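# Six arms clear the cloth off a side table

## Task

Remove the tablecloth from the side table and lay it on the big table so that no part of it droops past that table's edge. Every item that stood on the side table must finish resting upright on the uncovered side-table top, close to its starting spot. At the end all grippers must be open and the arms moved away, and everything must stay in place without any robot holding it.

## Robot and tools

SETUP. Six identical i2rt Big YAM arms (arm1 to arm6) are mounted on the big table. Each has six joints, a two-finger gripper and a wrist camera that rides on top of the hand, looking toward the fingertips when joints 1 and 6 are zero and the hand is level and forward. The hand reaches roughly 1.0 m from the joint-1 axis. Two fixed room cameras, cam_high and cam_low, also see the scene.

FRAME AND BASES. One shared scene frame: origin on the floor, +z up. Headings are degrees counter-clockwise from +x. Approximate base positions in metres: arm1 (-0.87, +0.65, +0.72) heading -90; arm2 (-0.87, -0.65, +0.72) heading +90; arm3 (0.00, +0.65, +0.72) heading -90; arm4 (0.00, -0.65, +0.72) heading +90; arm5 (+0.87, +0.65, +0.72) heading -90; arm6 (+0.87, -0.65, +0.72) heading +90. So odd arms sit on the +y side facing -y, even arms on the -y side facing +y. The hand point is midway between the fingertips; its z axis runs along the fingers and the fingers close along its y axis.

TOOL execute_actions. Argument "actions" is a list holding exactly one action or none. The action is an object keyed by robot name ("arm1"..."arm6"); each value holds "joints", an object of absolute joint targets by name. Every value is a destination, not an offset. Keys and units:
- joint1_rad: -2.879 to 2.879 rad, tolerance 0.045. Rotates the whole arm about its base; positive is counter-clockwise seen from above; zero points the arm along its base heading.
- joint2_rad: 0 to 3.141, tol 0.14. Shoulder; 0 means upper arm lies back roughly level, increasing raises it and then tips it forward.
- joint3_rad: 0 to 3.019, tol 0.09. Elbow; 0 is fully folded, larger opens it.
- joint4_rad: -1.692 to 1.57, tol 0.055. Hand pitch; positive tilts fingertips up.
- joint5_rad: -1.57 to 1.57, tol 0.03. Hand yaw sideways; positive toward the arm's right.
- joint6_rad: -2.094 to 2.094, tol 0.035. Hand roll; positive is clockwise viewed from behind.
- gripper_m: 0 to 0.093 metres of fingertip gap, tol 0.003. Grip force tops out near 50 to 62 N per pad, lower on some units.
Any subset of keys may be given; omitted joints or arms may keep pushing to earlier targets. All motions in the action start at once and may finish at different moments; joints move at different speeds, so the hand can take a curved, wide path. Optional "cameras": a list of camera names (the six wrist cams, cam_high, cam_low, or "all"); omitted/null/["all"] gives all, [] gives none. An unknown key, name or out-of-range value rejects the entire call and nothing moves. An empty actions list just reports state and images.

TOOL wait: "seconds" 0 to 10. Sends nothing new; returns the same state and images.

TOOL zoom_image: "camera" plus "region" [x0, y0, x1, y1] in pixels of that camera's most recent full image, top-left origin, at most 504 x 504.

TOOL finished_scene: "scene" integer (1 or 2). Ends the current scene for good after the last command is held; its result reports success. Answering without any tool call ends everything.

READING RESULTS. joint_positions give current angles. joint_status tells how each commanded motion ended: reaching target; "off_target" (stopped short, may still push); "contact_stop" or "time_out" (target dropped, holds where it stopped, except a timed-out joint may keep a target up to 0.375, 0.375, 0.113, 0.225, 0.075, 0.3 rad away for joints 1-6 and keep pushing, listed in on_its_own, moving there if freed). "joint command not followed" with a "cause:" line means a self/inter-arm collision check blocked that arm's joint targets (gripper still acts); blocked joints show "not_followed" and may be retried on later actions until valid targets are given. on_its_own lists uncommanded behaviour; "held at" is a held target, not the current position. The "pictures" line orders the returned images. If a result reports a stop, later motion, wait and finish calls in that same reply are skipped.

CAUTIONS. Arms keep pushing after contact and can push hard; to relieve a push, command the joint to its reported position. Very small target changes may not move a joint. A joint supporting a load droops when released. Two robots pressing hard together fails and ends the run; a hard hit may too, and the collision check ignores fingers, gripper housings and wrist cameras and may react late. Object contact does not count as robot contact. Knocking rigid items off or out of the work area fails the task (cloth is exempt). Avoid drops, slips, slams and hard shoves. Sustained loads heat motors: a MOTOR HOT line appears from 85 °C, and at 100 °C an OVER-TEMPERATURE FAULT drops that whole arm until it cools, with unfinished keys marked "limit_stop_at_motor_heat"; resend targets afterwards. Heat partly carries into the next scene. The simulation runs while you reason, holding the last command, so keep replies brief. Finish with grippers open and arms retracted away from the tables.

Each tool is called after ">>>" as name([rows], argument=value, ...), one row to a line, values as JSON.

## Session

>>> execute_actions(actions=[])

Scene clock: 0.00 s.
arm1.joint_positions: joint1_rad=+0.011 joint2_rad=+0.441 joint3_rad=+1.477 joint4_rad=-1.540 joint5_rad=+0.016 joint6_rad=+0.011 gripper_m=+0.095
arm1.joint_status: not commanded
arm1.hand: x=-0.8738 y=+0.5326 z=+1.3540 quat_wxyz=(-0.363, -0.609, -0.608, +0.358) (m; scene frame)
arm2.joint_positions: joint1_rad=+0.005 joint2_rad=+0.436 joint3_rad=+1.463 joint4_rad=-1.545 joint5_rad=+0.016 joint6_rad=+0.012 gripper_m=+0.094
arm2.joint_status: not commanded
arm2.hand: x=-0.8796 y=-0.5321 z=+1.2900 quat_wxyz=(-0.358, +0.617, -0.606, -0.353) (m; scene frame)
arm3.joint_positions: joint1_rad=+0.006 joint2_rad=+0.449 joint3_rad=+1.469 joint4_rad=-1.528 joint5_rad=-0.015 joint6_rad=+0.002 gripper_m=+0.094
arm3.joint_status: not commanded
arm3.hand: x=-0.0021 y=+0.5246 z=+1.2924 quat_wxyz=(-0.358, -0.617, -0.602, +0.359) (m; scene frame)
arm4.joint_positions: joint1_rad=+0.011 joint2_rad=+0.430 joint3_rad=+1.481 joint4_rad=-1.526 joint5_rad=+0.016 joint6_rad=+0.017 gripper_m=+0.095
arm4.joint_status: not commanded
arm4.hand: x=-0.0032 y=-0.5359 z=+1.2898 quat_wxyz=(-0.359, +0.613, -0.594, -0.378) (m; scene frame)
arm5.joint_positions: joint1_rad=-0.012 joint2_rad=+0.426 joint3_rad=+1.468 joint4_rad=-1.529 joint5_rad=+0.015 joint6_rad=+0.009 gripper_m=+0.094
arm5.joint_status: not commanded
arm5.hand: x=+0.8676 y=+0.5391 z=+1.3561 quat_wxyz=(-0.358, -0.616, -0.593, +0.376) (m; scene frame)
arm6.joint_positions: joint1_rad=+0.003 joint2_rad=+0.454 joint3_rad=+1.482 joint4_rad=-1.543 joint5_rad=+0.010 joint6_rad=-0.016 gripper_m=+0.095
arm6.joint_status: not commanded
arm6.hand: x=+0.8676 y=-0.5253 z=+1.3801 quat_wxyz=(-0.356, +0.624, -0.599, -0.354) (m; scene frame)
pictures: arm1_cam_wrist, arm2_cam_wrist, arm3_cam_wrist, arm4_cam_wrist, arm5_cam_wrist, arm6_cam_wrist, cam_high, cam_low
Images, in order (width x height): arm1_cam_wrist 504x504, arm2_cam_wrist 504x504, arm3_cam_wrist 504x504, arm4_cam_wrist 504x504, arm5_cam_wrist 504x504, arm6_cam_wrist 504x504, cam_high 504x504, cam_low 504x504.

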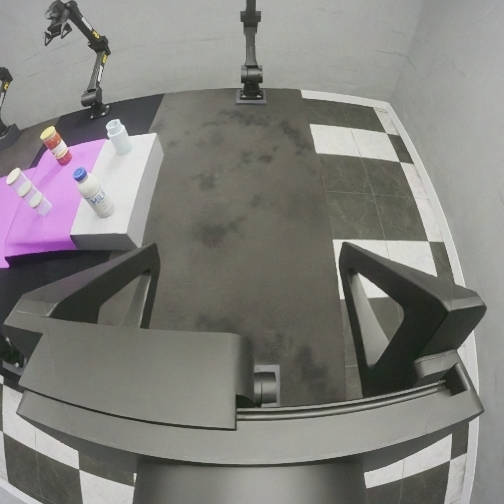

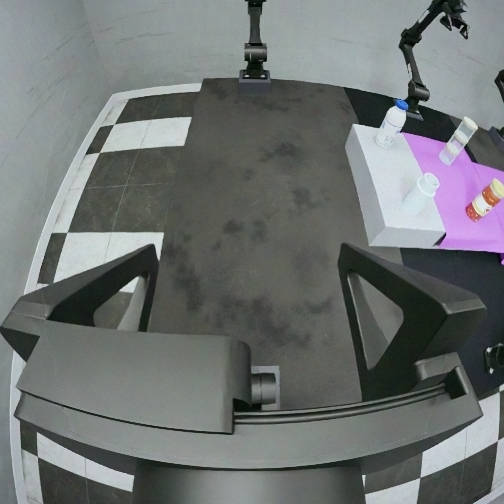

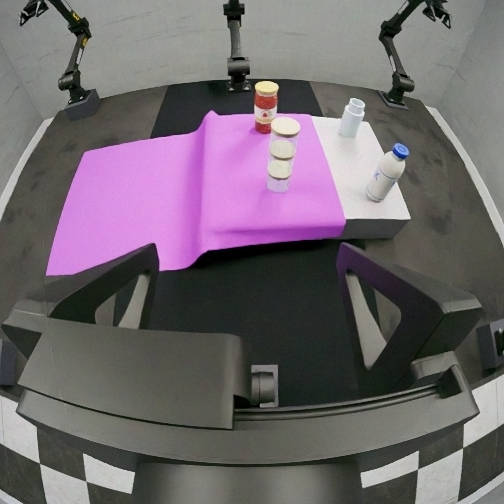

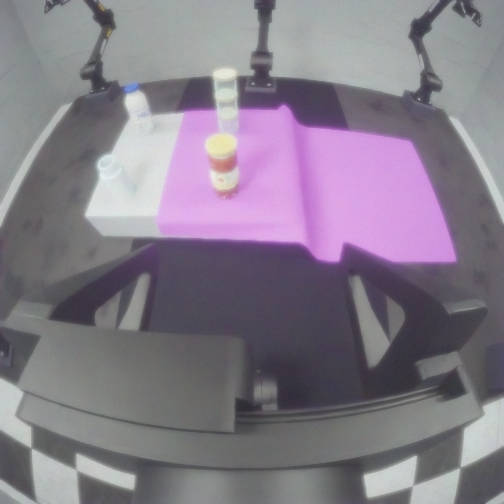

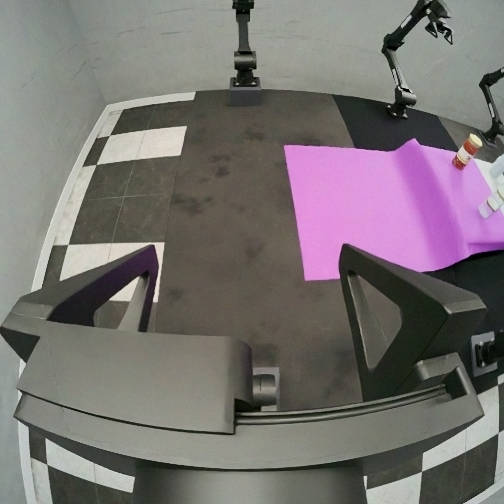

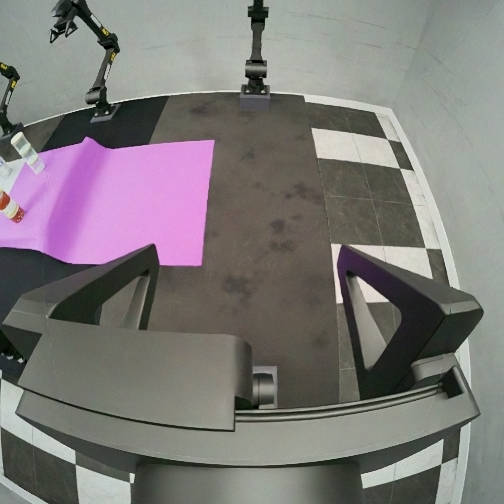

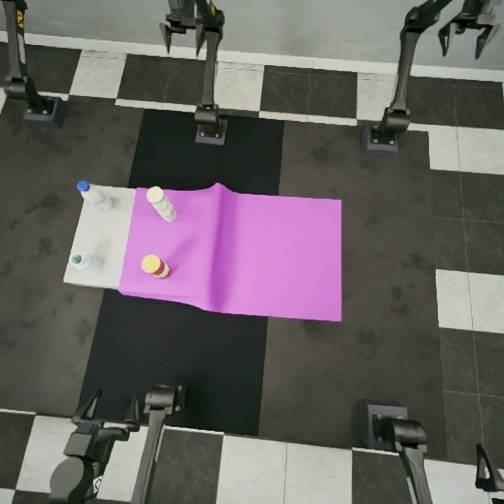

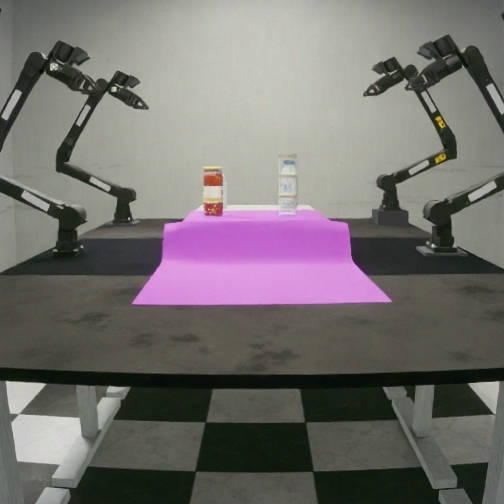

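>>> execute_actions([
  {"arm5":{"joints":{"joint2_rad":1.5,"joint3_rad":1.5,"joint4_rad":-1.5}},"arm6":{"joints":{"joint2_rad":1.5,"joint3_rad":1.0,"joint4_rad":-1.0}},"arm3":{"joints":{"joint2_rad":0.8,"joint3_rad":0.5,"joint4_rad":0.3}},"arm4":{"joints":{"joint2_rad":0.8,"joint3_rad":0.5,"joint4_rad":-0.3}}},
], cameras=["arm3_cam_wrist","arm4_cam_wrist","cam_high","cam_low"])

Scene clock: 2.80 s.
arm1.joint_positions: joint1_rad=+0.011 joint2_rad=+0.441 joint3_rad=+1.477 joint4_rad=-1.540 joint5_rad=+0.016 joint6_rad=+0.011 gripper_m=+0.095
arm1.joint_status: not commanded
arm1.hand: x=-0.8738 y=+0.5326 z=+1.3540 quat_wxyz=(-0.363, -0.609, -0.608, +0.358) (m; scene frame)
arm2.joint_positions: joint1_rad=+0.005 joint2_rad=+0.436 joint3_rad=+1.463 joint4_rad=-1.545 joint5_rad=+0.016 joint6_rad=+0.012 gripper_m=+0.094
arm2.joint_status: not commanded
arm2.hand: x=-0.8796 y=-0.5321 z=+1.2900 quat_wxyz=(-0.358, +0.617, -0.606, -0.353) (m; scene frame)
arm3.joint_positions: joint1_rad=+0.006 joint2_rad=+0.806 joint3_rad=+0.502 joint4_rad=+0.280 joint5_rad=-0.015 joint6_rad=+0.002 gripper_m=+0.094
arm3.joint_status: all done
arm3.hand: x=-0.0113 y=+0.2309 z=+1.0608 quat_wxyz=(-0.490, -0.511, -0.501, +0.497) (m; scene frame)
arm4.joint_positions: joint1_rad=+0.011 joint2_rad=+0.810 joint3_rad=+0.498 joint4_rad=-0.321 joint5_rad=+0.016 joint6_rad=+0.017 gripper_m=+0.095
arm4.joint_status: all done
arm4.hand: x=-0.0188 y=-0.2788 z=+0.9091 quat_wxyz=(-0.312, +0.642, -0.620, -0.327) (m; scene frame)
arm5.joint_positions: joint1_rad=-0.012 joint2_rad=+1.502 joint3_rad=+1.488 joint4_rad=-1.502 joint5_rad=+0.015 joint6_rad=+0.009 gripper_m=+0.094
arm5.joint_status: all done
arm5.hand: x=+0.8578 y=+0.1931 z=+1.0573 quat_wxyz=(-0.015, -0.718, -0.695, +0.029) (m; scene frame)
arm6.joint_positions: joint1_rad=+0.003 joint2_rad=+1.498 joint3_rad=+0.981 joint4_rad=-1.009 joint5_rad=+0.010 joint6_rad=-0.016 gripper_m=+0.095
arm6.joint_status: all done
arm6.hand: x=+0.8599 y=-0.2448 z=+0.8944 quat_wxyz=(-0.018, +0.723, -0.690, -0.011) (m; scene frame)
pictures: arm3_cam_wrist, arm4_cam_wrist, cam_high, cam_low
Images, in order (width x height): arm3_cam_wrist 504x504, arm4_cam_wrist 504x504, cam_high 504x504, cam_low 504x504.

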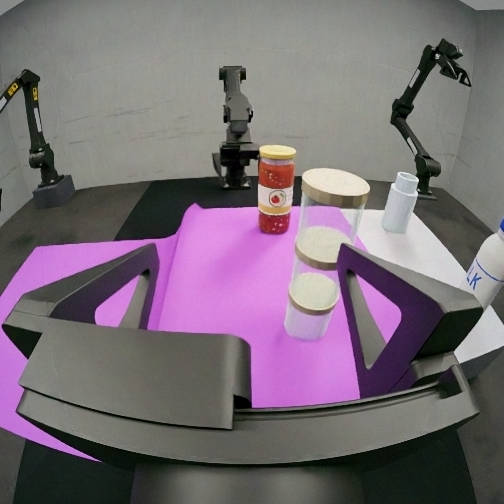

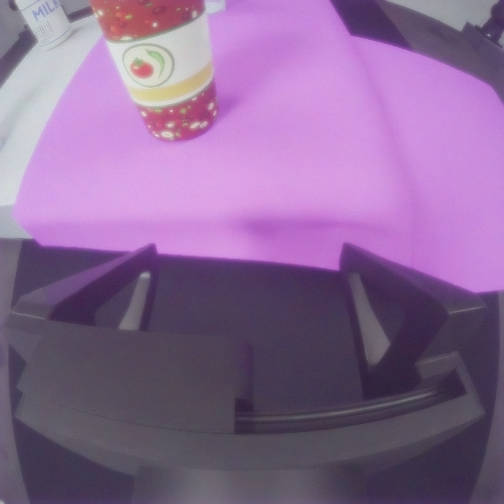

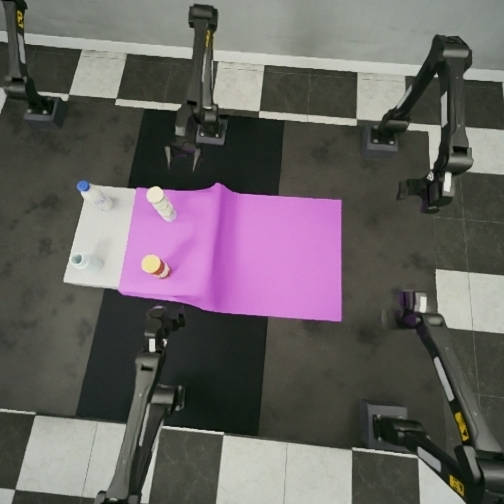

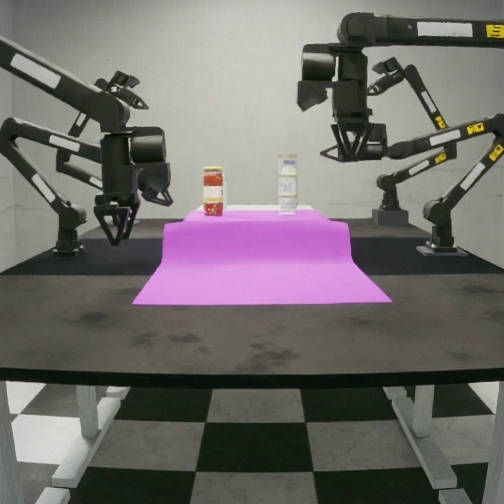

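>>> execute_actions([
  {"arm3":{"joints":{"joint1_rad":-0.18,"joint2_rad":0.88,"joint3_rad":0.25,"joint4_rad":0.33}},"arm4":{"joints":{"joint1_rad":0.15,"joint2_rad":0.88,"joint3_rad":0.25,"joint4_rad":0.33}},"arm5":{"joints":{"joint1_rad":-0.9}},"arm6":{"joints":{"joint1_rad":0.9,"joint3_rad":1.3,"joint4_rad":-1.3}}},
], cameras=["arm3_cam_wrist","arm4_cam_wrist","cam_high","cam_low"])

Scene clock: 6.47 s.
arm1.joint_positions: joint1_rad=+0.011 joint2_rad=+0.441 joint3_rad=+1.477 joint4_rad=-1.540 joint5_rad=+0.016 joint6_rad=+0.011 gripper_m=+0.095
arm1.joint_status: not commanded
arm1.hand: x=-0.8738 y=+0.5326 z=+1.3540 quat_wxyz=(-0.363, -0.609, -0.608, +0.358) (m; scene frame)
arm2.joint_positions: joint1_rad=+0.005 joint2_rad=+0.436 joint3_rad=+1.463 joint4_rad=-1.545 joint5_rad=+0.016 joint6_rad=+0.012 gripper_m=+0.094
arm2.joint_status: not commanded
arm2.hand: x=-0.8796 y=-0.5321 z=+1.2900 quat_wxyz=(-0.358, +0.617, -0.606, -0.353) (m; scene frame)
arm3.joint_positions: joint1_rad=-0.180 joint2_rad=+0.887 joint3_rad=+0.243 joint4_rad=+0.321 joint5_rad=-0.015 joint6_rad=+0.002 gripper_m=+0.094
arm3.joint_status: all done
arm3.hand: x=-0.0786 y=+0.2843 z=+0.8898 quat_wxyz=(-0.371, -0.631, -0.511, +0.451) (m; scene frame)
arm4.joint_positions: joint1_rad=+0.147 joint2_rad=+0.880 joint3_rad=+0.239 joint4_rad=+0.307 joint5_rad=+0.016 joint6_rad=+0.017 gripper_m=+0.095
arm4.joint_status: all done
arm4.hand: x=-0.0688 y=-0.2849 z=+0.8773 quat_wxyz=(-0.369, +0.622, -0.526, -0.447) (m; scene frame)
arm5.joint_positions: joint1_rad=-0.900 joint2_rad=+1.502 joint3_rad=+1.488 joint4_rad=-1.502 joint5_rad=+0.015 joint6_rad=+0.009 gripper_m=+0.094
arm5.joint_status: all done
arm5.hand: x=+0.5070 y=+0.3729 z=+1.0580 quat_wxyz=(-0.005, -0.947, -0.319, +0.032) (m; scene frame)
arm6.joint_positions: joint1_rad=+0.902 joint2_rad=+1.499 joint3_rad=+1.276 joint4_rad=-1.293 joint5_rad=+0.009 joint6_rad=-0.016 gripper_m=+0.095
arm6.joint_status: all done
arm6.hand: x=+0.5118 y=-0.3793 z=+0.9986 quat_wxyz=(-0.012, +0.951, -0.308, -0.023) (m; scene frame)
pictures: arm3_cam_wrist, arm4_cam_wrist, cam_high, cam_low
Images, in order (width x height): arm3_cam_wrist 504x504, arm4_cam_wrist 504x504, cam_high 504x504, cam_low 504x504.

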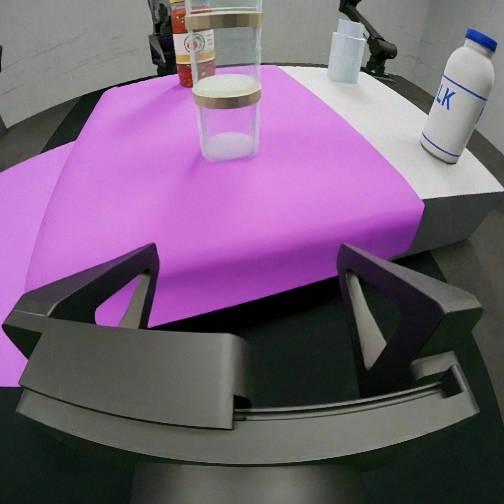

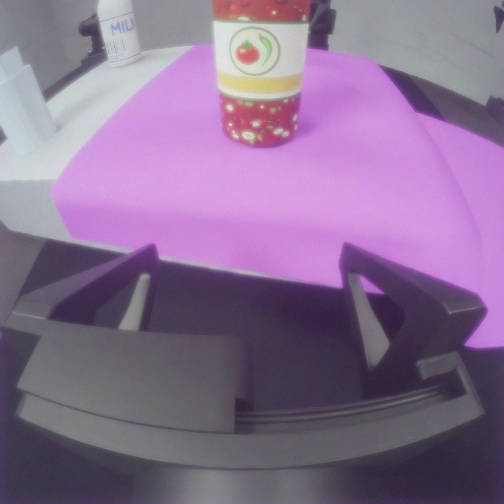

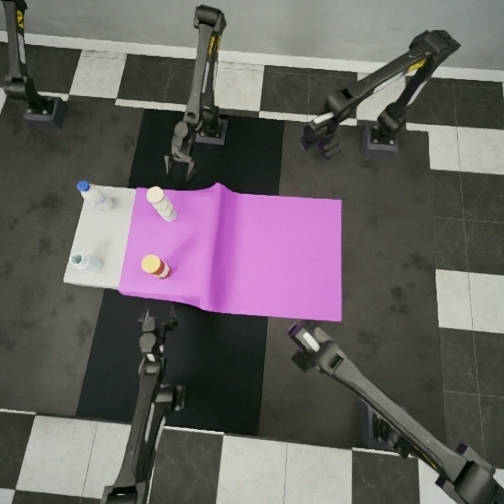

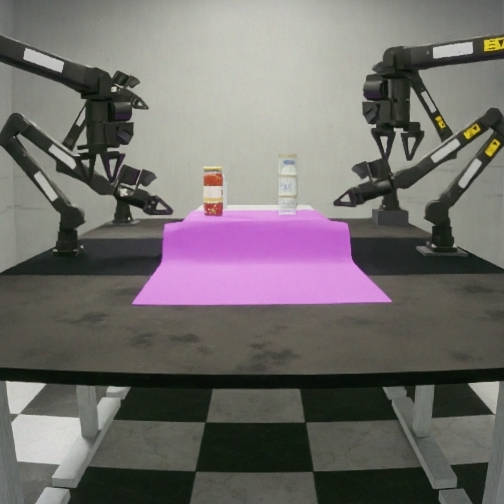

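>>> execute_actions([
  {"arm3":{"joints":{"joint1_rad":-0.145,"joint2_rad":1.21,"joint3_rad":0.44,"joint4_rad":0.49}},"arm4":{"joints":{"joint1_rad":0.1,"joint2_rad":1.1,"joint3_rad":0.41,"joint4_rad":0.41}}},
], cameras=["arm3_cam_wrist","arm4_cam_wrist","cam_low"])

Scene clock: 8.17 s.
arm1.joint_positions: joint1_rad=+0.011 joint2_rad=+0.441 joint3_rad=+1.477 joint4_rad=-1.540 joint5_rad=+0.016 joint6_rad=+0.011 gripper_m=+0.095
arm1.joint_status: not commanded
arm1.hand: x=-0.8738 y=+0.5326 z=+1.3540 quat_wxyz=(-0.363, -0.609, -0.608, +0.358) (m; scene frame)
arm2.joint_positions: joint1_rad=+0.005 joint2_rad=+0.436 joint3_rad=+1.463 joint4_rad=-1.545 joint5_rad=+0.016 joint6_rad=+0.012 gripper_m=+0.094
arm2.joint_status: not commanded
arm2.hand: x=-0.8796 y=-0.5321 z=+1.2900 quat_wxyz=(-0.358, +0.617, -0.606, -0.353) (m; scene frame)
arm3.joint_positions: joint1_rad=-0.152 joint2_rad=+1.215 joint3_rad=+0.403 joint4_rad=+0.476 joint5_rad=-0.015 joint6_rad=+0.002 gripper_m=+0.094
arm3.joint_status: all done
arm3.hand: x=-0.0825 y=+0.2089 z=+0.8809 quat_wxyz=(-0.374, -0.626, -0.522, +0.441) (m; scene frame)
arm4.joint_positions: joint1_rad=+0.108 joint2_rad=+1.095 joint3_rad=+0.376 joint4_rad=+0.392 joint5_rad=+0.016 joint6_rad=+0.017 gripper_m=+0.095
arm4.joint_status: all done
arm4.hand: x=-0.0634 y=-0.2258 z=+0.8880 quat_wxyz=(-0.380, +0.610, -0.537, -0.442) (m; scene frame)
arm5.joint_positions: joint1_rad=-0.900 joint2_rad=+1.502 joint3_rad=+1.488 joint4_rad=-1.502 joint5_rad=+0.015 joint6_rad=+0.009 gripper_m=+0.094
arm5.joint_status: not commanded
arm5.hand: x=+0.5070 y=+0.3729 z=+1.0580 quat_wxyz=(-0.005, -0.947, -0.319, +0.032) (m; scene frame)
arm6.joint_positions: joint1_rad=+0.902 joint2_rad=+1.499 joint3_rad=+1.276 joint4_rad=-1.293 joint5_rad=+0.009 joint6_rad=-0.016 gripper_m=+0.095
arm6.joint_status: not commanded
arm6.hand: x=+0.5118 y=-0.3793 z=+0.9986 quat_wxyz=(-0.012, +0.951, -0.308, -0.023) (m; scene frame)
pictures: arm3_cam_wrist, arm4_cam_wrist, cam_low
Images, in order (width x height): arm3_cam_wrist 504x504, arm4_cam_wrist 504x504, cam_low 504x504.

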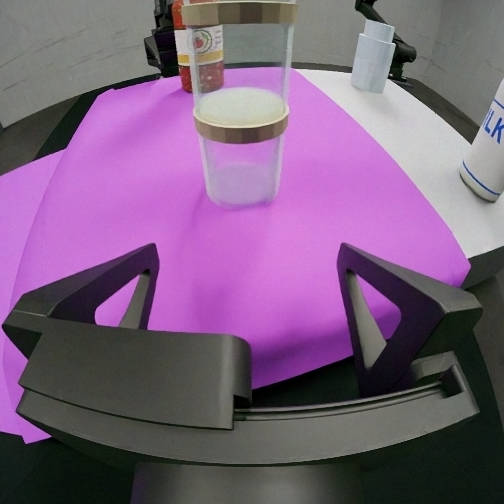

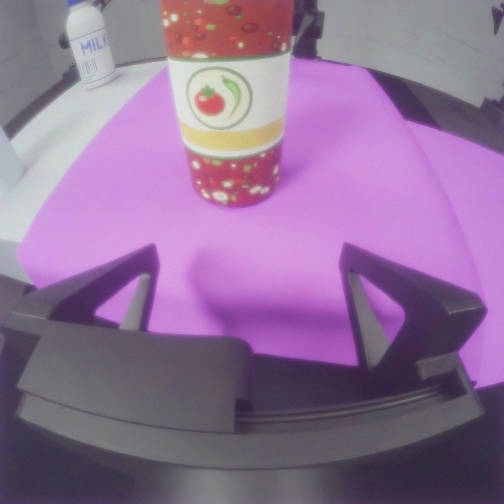

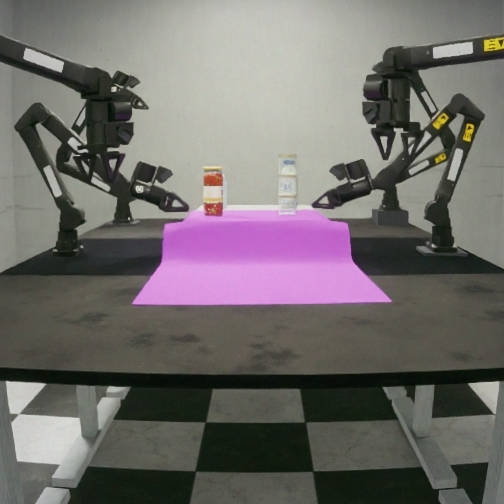

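>>> execute_actions([
  {"arm3":{"joints":{"joint1_rad":-0.125,"joint2_rad":1.46,"joint3_rad":0.71,"joint4_rad":0.48}},"arm4":{"joints":{"joint1_rad":0.14,"joint2_rad":1.364,"joint3_rad":0.66,"joint4_rad":0.43}}},
], cameras=["arm3_cam_wrist","arm4_cam_wrist","cam_low"])

Scene clock: 10.30 s.
arm1.joint_positions: joint1_rad=+0.011 joint2_rad=+0.441 joint3_rad=+1.477 joint4_rad=-1.540 joint5_rad=+0.016 joint6_rad=+0.011 gripper_m=+0.095
arm1.joint_status: not commanded
arm1.hand: x=-0.8738 y=+0.5326 z=+1.3540 quat_wxyz=(-0.363, -0.609, -0.608, +0.358) (m; scene frame)
arm2.joint_positions: joint1_rad=+0.005 joint2_rad=+0.436 joint3_rad=+1.463 joint4_rad=-1.545 joint5_rad=+0.016 joint6_rad=+0.012 gripper_m=+0.094
arm2.joint_status: not commanded
arm2.hand: x=-0.8796 y=-0.5321 z=+1.2900 quat_wxyz=(-0.358, +0.617, -0.606, -0.353) (m; scene frame)
arm3.joint_positions: joint1_rad=-0.133 joint2_rad=+1.465 joint3_rad=+0.663 joint4_rad=+0.476 joint5_rad=-0.015 joint6_rad=+0.002 gripper_m=+0.094
arm3.joint_status: all done
arm3.hand: x=-0.0909 y=+0.1096 z=+0.8910 quat_wxyz=(-0.381, -0.619, -0.526, +0.441) (m; scene frame)
arm4.joint_positions: joint1_rad=+0.132 joint2_rad=+1.357 joint3_rad=+0.623 joint4_rad=+0.411 joint5_rad=+0.016 joint6_rad=+0.017 gripper_m=+0.095
arm4.joint_status: all done
arm4.hand: x=-0.0908 y=-0.1333 z=+0.9013 quat_wxyz=(-0.375, +0.616, -0.529, -0.448) (m; scene frame)
arm5.joint_positions: joint1_rad=-0.900 joint2_rad=+1.502 joint3_rad=+1.488 joint4_rad=-1.502 joint5_rad=+0.015 joint6_rad=+0.009 gripper_m=+0.094
arm5.joint_status: not commanded
arm5.hand: x=+0.5070 y=+0.3729 z=+1.0580 quat_wxyz=(-0.005, -0.947, -0.319, +0.032) (m; scene frame)
arm6.joint_positions: joint1_rad=+0.902 joint2_rad=+1.499 joint3_rad=+1.276 joint4_rad=-1.293 joint5_rad=+0.009 joint6_rad=-0.016 gripper_m=+0.095
arm6.joint_status: not commanded
arm6.hand: x=+0.5118 y=-0.3793 z=+0.9986 quat_wxyz=(-0.012, +0.951, -0.308, -0.023) (m; scene frame)
pictures: arm3_cam_wrist, arm4_cam_wrist, cam_low
Images, in order (width x height): arm3_cam_wrist 504x504, arm4_cam_wrist 504x504, cam_low 504x504.

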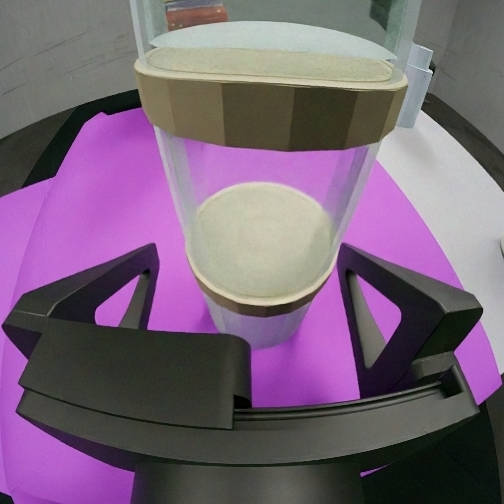

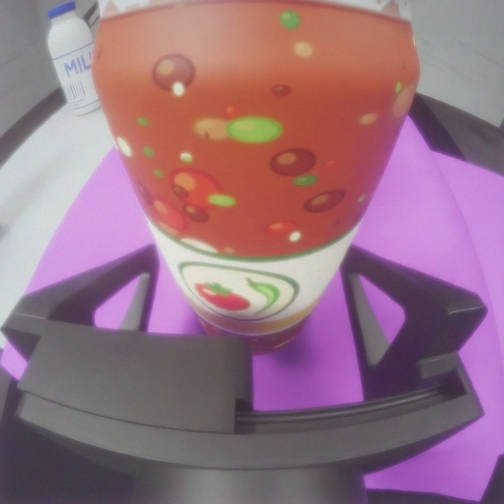

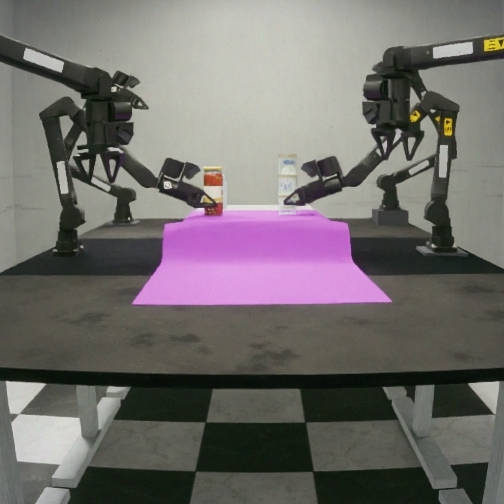

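>>> execute_actions([
  {"arm3":{"joints":{"joint1_rad":-0.16,"joint2_rad":1.49,"joint3_rad":0.67,"joint4_rad":0.49}},"arm4":{"joints":{"gripper_m":0.03}},"arm5":{"joints":{"joint1_rad":-1.07,"joint2_rad":2.05,"joint3_rad":1.75,"joint4_rad":-0.7}},"arm6":{"joints":{"joint1_rad":1.07,"joint2_rad":2.08,"joint3_rad":1.75,"joint4_rad":-0.67}}},
], cameras=["arm3_cam_wrist","arm5_cam_wrist","arm6_cam_wrist","cam_high"])

Scene clock: 12.77 s.
arm1.joint_positions: joint1_rad=+0.011 joint2_rad=+0.441 joint3_rad=+1.477 joint4_rad=-1.540 joint5_rad=+0.016 joint6_rad=+0.011 gripper_m=+0.095
arm1.joint_status: not commanded
arm1.hand: x=-0.8738 y=+0.5326 z=+1.3540 quat_wxyz=(-0.363, -0.609, -0.608, +0.358) (m; scene frame)
arm2.joint_positions: joint1_rad=+0.005 joint2_rad=+0.436 joint3_rad=+1.463 joint4_rad=-1.545 joint5_rad=+0.016 joint6_rad=+0.012 gripper_m=+0.094
arm2.joint_status: not commanded
arm2.hand: x=-0.8796 y=-0.5321 z=+1.2900 quat_wxyz=(-0.358, +0.617, -0.606, -0.353) (m; scene frame)
arm3.joint_positions: joint1_rad=-0.154 joint2_rad=+1.490 joint3_rad=+0.663 joint4_rad=+0.476 joint5_rad=-0.015 joint6_rad=+0.002 gripper_m=+0.094
arm3.joint_status: all done
arm3.hand: x=-0.1021 y=+0.1110 z=+0.8778 quat_wxyz=(-0.370, -0.630, -0.525, +0.437) (m; scene frame)
arm4.joint_positions: joint1_rad=+0.132 joint2_rad=+1.357 joint3_rad=+0.623 joint4_rad=+0.412 joint5_rad=+0.020 joint6_rad=+0.015 gripper_m=+0.067
arm4.joint_status: gripper_m off_target (ended at +0.067, target +0.030)
arm4.hand: x=-0.0902 y=-0.1331 z=+0.9014 quat_wxyz=(-0.377, +0.615, -0.529, -0.447) (m; scene frame)
arm5.joint_positions: joint1_rad=-1.081 joint2_rad=+2.048 joint3_rad=+1.724 joint4_rad=-0.711 joint5_rad=+0.015 joint6_rad=+0.009 gripper_m=+0.094
arm5.joint_status: all done
arm5.hand: x=+0.2089 y=+0.3108 z=+0.9005 quat_wxyz=(-0.060, -0.937, -0.221, +0.262) (m; scene frame)
arm6.joint_positions: joint1_rad=+1.078 joint2_rad=+2.100 joint3_rad=+1.706 joint4_rad=-0.682 joint5_rad=+0.010 joint6_rad=-0.016 gripper_m=+0.095
arm6.joint_status: all done
arm6.hand: x=+0.2089 y=-0.3150 z=+0.8746 quat_wxyz=(-0.061, +0.945, -0.218, -0.235) (m; scene frame)
pictures: arm3_cam_wrist, arm5_cam_wrist, arm6_cam_wrist, cam_high
Images, in order (width x height): arm3_cam_wrist 504x504, arm5_cam_wrist 504x504, arm6_cam_wrist 504x504, cam_high 504x504.

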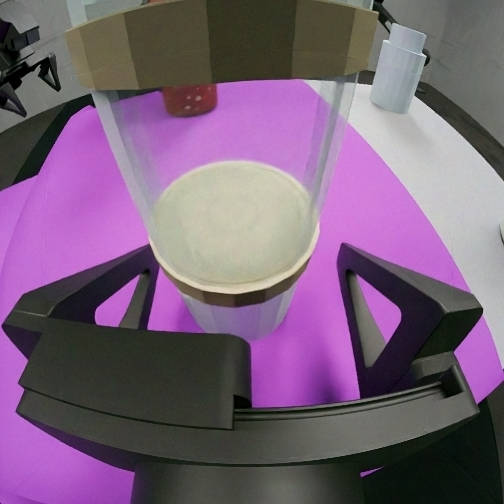

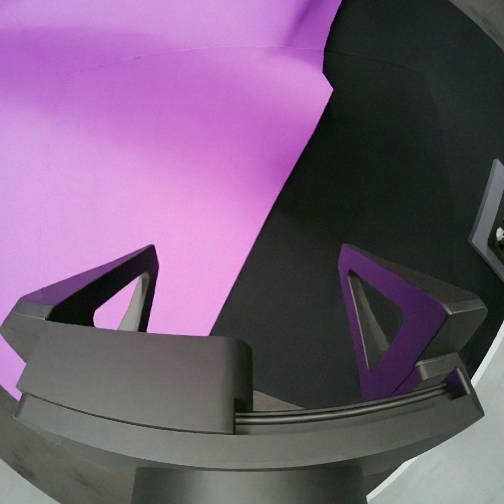

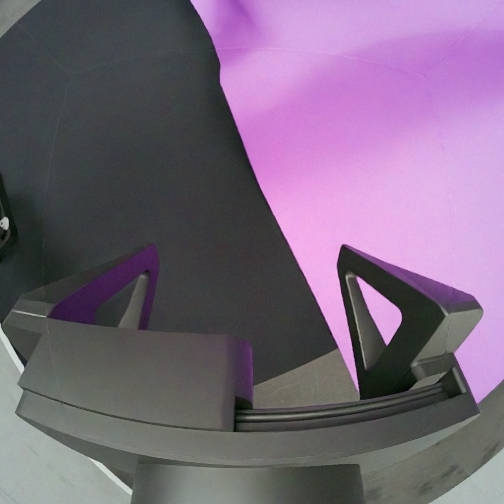

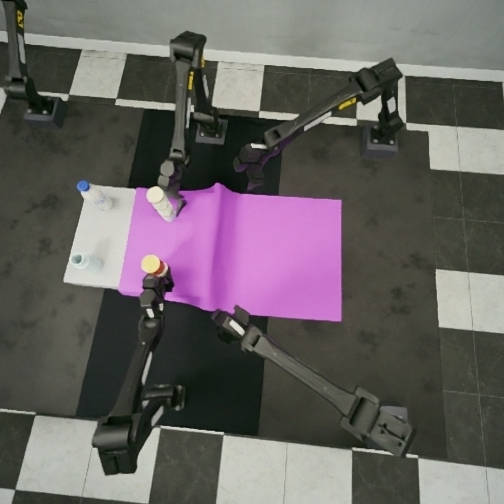

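>>> execute_actions([
  {"arm3":{"joints":{"joint1_rad":-0.135}},"arm5":{"joints":{"joint1_rad":-1.1,"joint2_rad":2.37,"joint3_rad":2.0,"joint4_rad":-0.62}},"arm6":{"joints":{"joint1_rad":1.11,"joint2_rad":2.4,"joint3_rad":2.03,"joint4_rad":-0.63}}},
], cameras=["arm5_cam_wrist","arm6_cam_wrist"])

>>> execute_actions([
  {"arm3":{"joints":{"gripper_m":0.03}},"arm5":{"joints":{"gripper_m":0}},"arm6":{"joints":{"gripper_m":0}}},
], cameras=["arm3_cam_wrist","arm5_cam_wrist","arm6_cam_wrist","cam_low"])

Scene clock: 15.27 s.
arm1.joint_positions: joint1_rad=+0.011 joint2_rad=+0.441 joint3_rad=+1.477 joint4_rad=-1.540 joint5_rad=+0.016 joint6_rad=+0.011 gripper_m=+0.095
arm1.joint_status: not commanded
arm1.hand: x=-0.8738 y=+0.5326 z=+1.3540 quat_wxyz=(-0.363, -0.609, -0.608, +0.358) (m; scene frame)
arm2.joint_positions: joint1_rad=+0.005 joint2_rad=+0.436 joint3_rad=+1.463 joint4_rad=-1.545 joint5_rad=+0.016 joint6_rad=+0.012 gripper_m=+0.094
arm2.joint_status: not commanded
arm2.hand: x=-0.8796 y=-0.5321 z=+1.2900 quat_wxyz=(-0.358, +0.617, -0.606, -0.353) (m; scene frame)
arm3.joint_positions: joint1_rad=-0.143 joint2_rad=+1.490 joint3_rad=+0.663 joint4_rad=+0.476 joint5_rad=-0.015 joint6_rad=+0.002 gripper_m=+0.094
arm3.joint_status: all done
arm3.hand: x=-0.0966 y=+0.1099 z=+0.8778 quat_wxyz=(-0.372, -0.627, -0.528, +0.435) (m; scene frame)
arm4.joint_positions: joint1_rad=+0.132 joint2_rad=+1.357 joint3_rad=+0.623 joint4_rad=+0.412 joint5_rad=+0.020 joint6_rad=+0.015 gripper_m=+0.067
arm4.joint_status: not commanded
arm4.hand: x=-0.0902 y=-0.1331 z=+0.9014 quat_wxyz=(-0.377, +0.615, -0.529, -0.447) (m; scene frame)
arm5.joint_positions: joint1_rad=-1.087 joint2_rad=+2.376 joint3_rad=+1.956 joint4_rad=-0.624 joint5_rad=+0.015 joint6_rad=+0.009 gripper_m=+0.094
arm5.joint_status: all done
arm5.hand: x=+0.1434 y=+0.2820 z=+0.7738 quat_wxyz=(-0.058, -0.939, -0.219, +0.258) (m; scene frame)
arm6.joint_positions: joint1_rad=+1.108 joint2_rad=+2.422 joint3_rad=+1.988 joint4_rad=-0.634 joint5_rad=+0.010 joint6_rad=-0.016 gripper_m=+0.095
arm6.joint_status: all done
arm6.hand: x=+0.1308 y=-0.3036 z=+0.7677 quat_wxyz=(-0.059, +0.947, -0.203, -0.240) (m; scene frame)
pictures: arm5_cam_wrist, arm6_cam_wrist
Images, in order (width x height): arm5_cam_wrist 504x504, arm6_cam_wrist 504x504.

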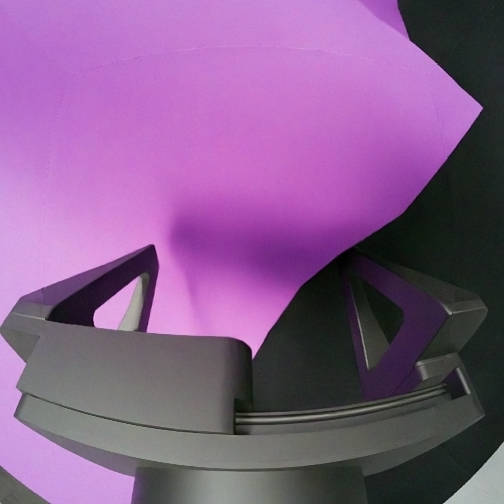

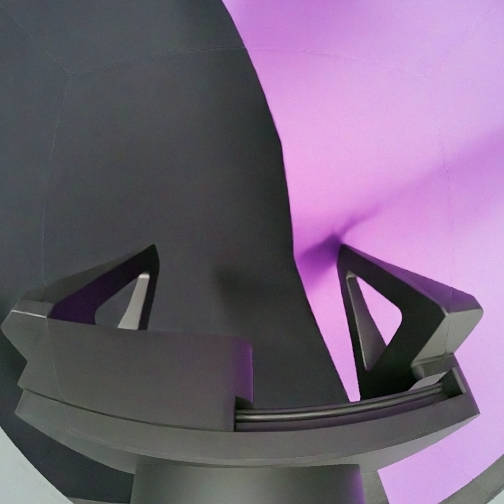

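Scene clock: 16.13 s.
arm1.joint_positions: joint1_rad=+0.011 joint2_rad=+0.441 joint3_rad=+1.477 joint4_rad=-1.540 joint5_rad=+0.016 joint6_rad=+0.011 gripper_m=+0.095
arm1.joint_status: not commanded
arm1.hand: x=-0.8738 y=+0.5326 z=+1.3540 quat_wxyz=(-0.363, -0.609, -0.608, +0.358) (m; scene frame)
arm2.joint_positions: joint1_rad=+0.005 joint2_rad=+0.436 joint3_rad=+1.463 joint4_rad=-1.545 joint5_rad=+0.016 joint6_rad=+0.012 gripper_m=+0.094
arm2.joint_status: not commanded
arm2.hand: x=-0.8796 y=-0.5321 z=+1.2900 quat_wxyz=(-0.358, +0.617, -0.606, -0.353) (m; scene frame)
arm3.joint_positions: joint1_rad=-0.143 joint2_rad=+1.490 joint3_rad=+0.663 joint4_rad=+0.476 joint5_rad=-0.015 joint6_rad=+0.002 gripper_m=+0.058
arm3.joint_status: gripper_m off_target (ended at +0.058, target +0.030)
arm3.hand: x=-0.0966 y=+0.1099 z=+0.8778 quat_wxyz=(-0.372, -0.627, -0.528, +0.435) (m; scene frame)
arm4.joint_positions: joint1_rad=+0.132 joint2_rad=+1.357 joint3_rad=+0.623 joint4_rad=+0.412 joint5_rad=+0.020 joint6_rad=+0.015 gripper_m=+0.067
arm4.joint_status: not commanded
arm4.hand: x=-0.0902 y=-0.1331 z=+0.9014 quat_wxyz=(-0.377, +0.615, -0.529, -0.447) (m; scene frame)
arm5.joint_positions: joint1_rad=-1.094 joint2_rad=+2.370 joint3_rad=+1.956 joint4_rad=-0.624 joint5_rad=+0.016 joint6_rad=+0.009 gripper_m=+0.001
arm5.joint_status: all done
arm5.hand: x=+0.1400 y=+0.2867 z=+0.7786 quat_wxyz=(-0.057, -0.939, -0.215, +0.261) (m; scene frame)
arm6.joint_positions: joint1_rad=+1.108 joint2_rad=+2.422 joint3_rad=+1.988 joint4_rad=-0.634 joint5_rad=+0.010 joint6_rad=-0.016 gripper_m=+0.001
arm6.joint_status: all done
arm6.hand: x=+0.1308 y=-0.3036 z=+0.7677 quat_wxyz=(-0.059, +0.947, -0.203, -0.240) (m; scene frame)
pictures: arm3_cam_wrist, arm5_cam_wrist, arm6_cam_wrist, cam_low
Images, in order (width x height): arm3_cam_wrist 504x504, arm5_cam_wrist 504x504, arm6_cam_wrist 504x504, cam_low 504x504.

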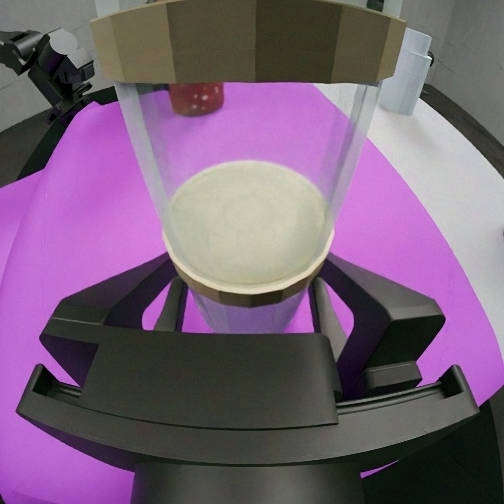

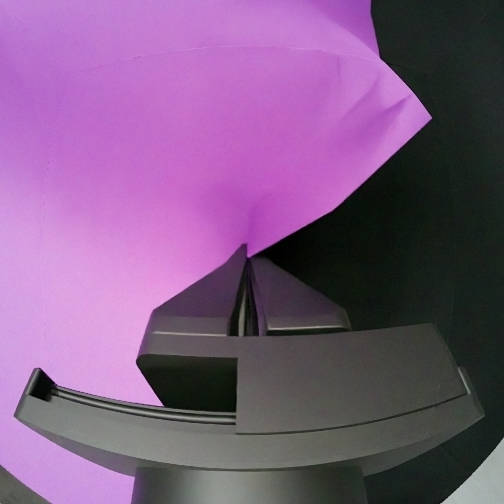

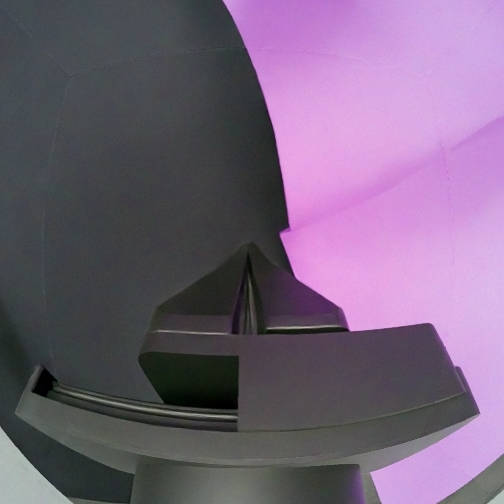

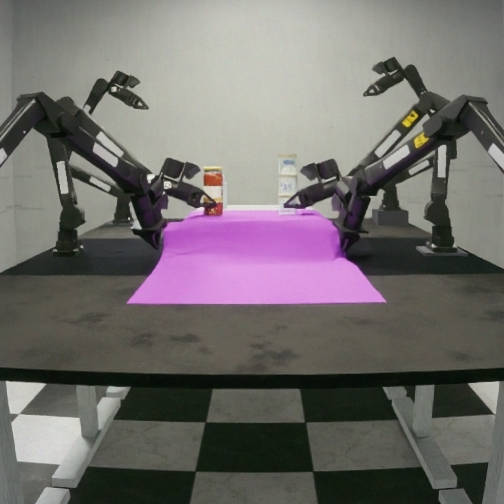

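>>> execute_actions([
  {"arm3":{"joints":{"joint3_rad":0.8,"joint4_rad":0.39}},"arm4":{"joints":{"joint3_rad":0.76,"joint4_rad":0.33}},"arm6":{"joints":{"gripper_m":0.093,"joint2_rad":2.33}}},
], cameras=[])

>>> execute_actions([
  {"arm6":{"joints":{"joint1_rad":1.06,"joint2_rad":2.4}}},
], cameras=["arm6_cam_wrist"])

>>> execute_actions([
  {"arm6":{"joints":{"gripper_m":0}}},
], cameras=["arm6_cam_wrist","cam_low"])

Scene clock: 18.37 s.
arm1.joint_positions: joint1_rad=+0.011 joint2_rad=+0.441 joint3_rad=+1.477 joint4_rad=-1.540 joint5_rad=+0.016 joint6_rad=+0.011 gripper_m=+0.095
arm1.joint_status: not commanded
arm1.hand: x=-0.8738 y=+0.5326 z=+1.3540 quat_wxyz=(-0.363, -0.609, -0.608, +0.358) (m; scene frame)
arm2.joint_positions: joint1_rad=+0.005 joint2_rad=+0.436 joint3_rad=+1.463 joint4_rad=-1.545 joint5_rad=+0.016 joint6_rad=+0.012 gripper_m=+0.094
arm2.joint_status: not commanded
arm2.hand: x=-0.8796 y=-0.5321 z=+1.2900 quat_wxyz=(-0.358, +0.617, -0.606, -0.353) (m; scene frame)
arm3.joint_positions: joint1_rad=-0.143 joint2_rad=+1.501 joint3_rad=+0.721 joint4_rad=+0.385 joint5_rad=-0.015 joint6_rad=+0.002 gripper_m=+0.058
arm3.joint_status: all done
arm3.hand: x=-0.0990 y=+0.0968 z=+0.8797 quat_wxyz=(-0.360, -0.637, -0.536, +0.421) (m; scene frame)
arm4.joint_positions: joint1_rad=+0.132 joint2_rad=+1.372 joint3_rad=+0.681 joint4_rad=+0.323 joint5_rad=+0.020 joint6_rad=+0.015 gripper_m=+0.067
arm4.joint_status: all done
arm4.hand: x=-0.0925 y=-0.1204 z=+0.9039 quat_wxyz=(-0.365, +0.625, -0.537, -0.432) (m; scene frame)
arm5.joint_positions: joint1_rad=-1.094 joint2_rad=+2.370 joint3_rad=+1.956 joint4_rad=-0.624 joint5_rad=+0.016 joint6_rad=+0.009 gripper_m=+0.001
arm5.joint_status: not commanded
arm5.hand: x=+0.1400 y=+0.2867 z=+0.7786 quat_wxyz=(-0.057, -0.939, -0.215, +0.261) (m; scene frame)
arm6.joint_positions: joint1_rad=+1.108 joint2_rad=+2.336 joint3_rad=+1.993 joint4_rad=-0.634 joint5_rad=+0.010 joint6_rad=-0.016 gripper_m=+0.093
arm6.joint_status: all done
arm6.hand: x=+0.1182 y=-0.2975 z=+0.8384 quat_wxyz=(-0.069, +0.935, -0.201, -0.283) (m; scene frame)
pictures: none
No camera images: the call's "cameras" was empty. Leave "cameras" out to get every camera's image.

Scene clock: 19.30 s.
arm1.joint_positions: joint1_rad=+0.011 joint2_rad=+0.441 joint3_rad=+1.477 joint4_rad=-1.540 joint5_rad=+0.016 joint6_rad=+0.011 gripper_m=+0.095
arm1.joint_status: not commanded
arm1.hand: x=-0.8738 y=+0.5326 z=+1.3540 quat_wxyz=(-0.363, -0.609, -0.608, +0.358) (m; scene frame)
arm2.joint_positions: joint1_rad=+0.005 joint2_rad=+0.436 joint3_rad=+1.463 joint4_rad=-1.545 joint5_rad=+0.016 joint6_rad=+0.012 gripper_m=+0.094
arm2.joint_status: not commanded
arm2.hand: x=-0.8796 y=-0.5321 z=+1.2900 quat_wxyz=(-0.358, +0.617, -0.606, -0.353) (m; scene frame)
arm3.joint_positions: joint1_rad=-0.143 joint2_rad=+1.501 joint3_rad=+0.721 joint4_rad=+0.385 joint5_rad=-0.015 joint6_rad=+0.002 gripper_m=+0.058
arm3.joint_status: not commanded
arm3.hand: x=-0.0990 y=+0.0968 z=+0.8797 quat_wxyz=(-0.360, -0.637, -0.536, +0.421) (m; scene frame)
arm4.joint_positions: joint1_rad=+0.132 joint2_rad=+1.372 joint3_rad=+0.681 joint4_rad=+0.323 joint5_rad=+0.020 joint6_rad=+0.015 gripper_m=+0.067
arm4.joint_status: not commanded
arm4.hand: x=-0.0925 y=-0.1204 z=+0.9039 quat_wxyz=(-0.365, +0.625, -0.537, -0.432) (m; scene frame)
arm5.joint_positions: joint1_rad=-1.094 joint2_rad=+2.370 joint3_rad=+1.956 joint4_rad=-0.624 joint5_rad=+0.016 joint6_rad=+0.009 gripper_m=+0.001
arm5.joint_status: not commanded
arm5.hand: x=+0.1400 y=+0.2867 z=+0.7786 quat_wxyz=(-0.057, -0.939, -0.215, +0.261) (m; scene frame)
arm6.joint_positions: joint1_rad=+1.055 joint2_rad=+2.397 joint3_rad=+1.993 joint4_rad=-0.634 joint5_rad=+0.010 joint6_rad=-0.016 gripper_m=+0.093
arm6.joint_status: all done
arm6.hand: x=+0.1447 y=-0.2626 z=+0.7898 quat_wxyz=(-0.069, +0.938, -0.227, -0.253) (m; scene frame)
pictures: arm6_cam_wrist
Images, in order (width x height): arm6_cam_wrist 504x504.

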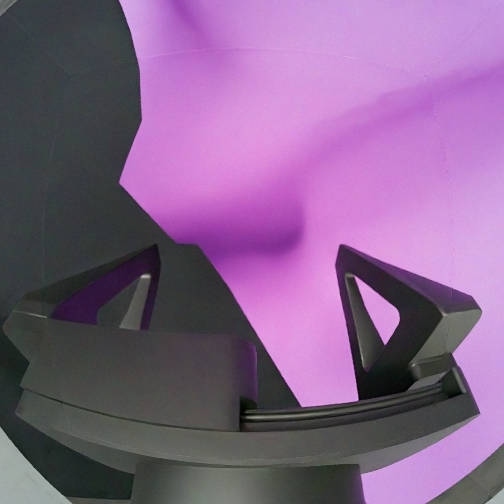

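Scene clock: 20.00 s.
arm1.joint_positions: joint1_rad=+0.011 joint2_rad=+0.441 joint3_rad=+1.477 joint4_rad=-1.540 joint5_rad=+0.016 joint6_rad=+0.011 gripper_m=+0.095
arm1.joint_status: not commanded
arm1.hand: x=-0.8738 y=+0.5326 z=+1.3540 quat_wxyz=(-0.363, -0.609, -0.608, +0.358) (m; scene frame)
arm2.joint_positions: joint1_rad=+0.005 joint2_rad=+0.436 joint3_rad=+1.463 joint4_rad=-1.545 joint5_rad=+0.016 joint6_rad=+0.012 gripper_m=+0.094
arm2.joint_status: not commanded
arm2.hand: x=-0.8796 y=-0.5321 z=+1.2900 quat_wxyz=(-0.358, +0.617, -0.606, -0.353) (m; scene frame)
arm3.joint_positions: joint1_rad=-0.143 joint2_rad=+1.501 joint3_rad=+0.721 joint4_rad=+0.385 joint5_rad=-0.015 joint6_rad=+0.002 gripper_m=+0.058
arm3.joint_status: not commanded
arm3.hand: x=-0.0990 y=+0.0968 z=+0.8797 quat_wxyz=(-0.360, -0.637, -0.536, +0.421) (m; scene frame)
arm4.joint_positions: joint1_rad=+0.132 joint2_rad=+1.372 joint3_rad=+0.681 joint4_rad=+0.323 joint5_rad=+0.020 joint6_rad=+0.015 gripper_m=+0.067
arm4.joint_status: not commanded
arm4.hand: x=-0.0925 y=-0.1204 z=+0.9039 quat_wxyz=(-0.365, +0.625, -0.537, -0.432) (m; scene frame)
arm5.joint_positions: joint1_rad=-1.094 joint2_rad=+2.370 joint3_rad=+1.956 joint4_rad=-0.624 joint5_rad=+0.016 joint6_rad=+0.009 gripper_m=+0.001
arm5.joint_status: not commanded
arm5.hand: x=+0.1400 y=+0.2867 z=+0.7786 quat_wxyz=(-0.057, -0.939, -0.215, +0.261) (m; scene frame)
arm6.joint_positions: joint1_rad=+1.055 joint2_rad=+2.397 joint3_rad=+1.993 joint4_rad=-0.634 joint5_rad=+0.010 joint6_rad=-0.016 gripper_m=+0.001
arm6.joint_status: all done
arm6.hand: x=+0.1447 y=-0.2626 z=+0.7898 quat_wxyz=(-0.069, +0.938, -0.227, -0.253) (m; scene frame)
pictures: arm6_cam_wrist, cam_low
Images, in order (width x height): arm6_cam_wrist 504x504, cam_low 504x504.

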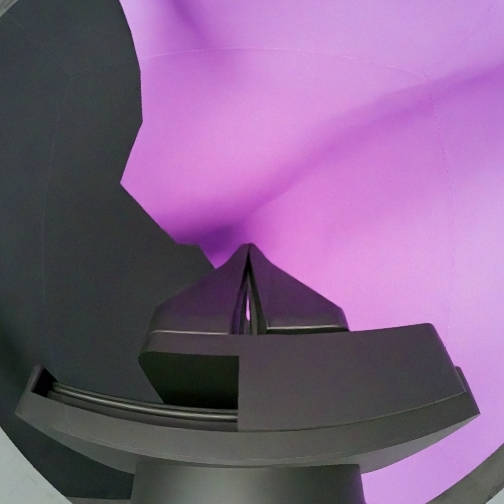

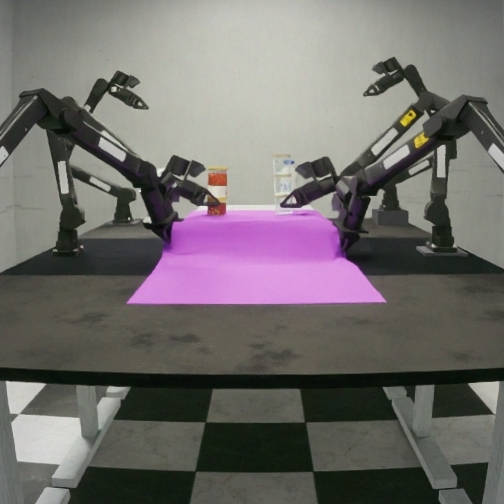

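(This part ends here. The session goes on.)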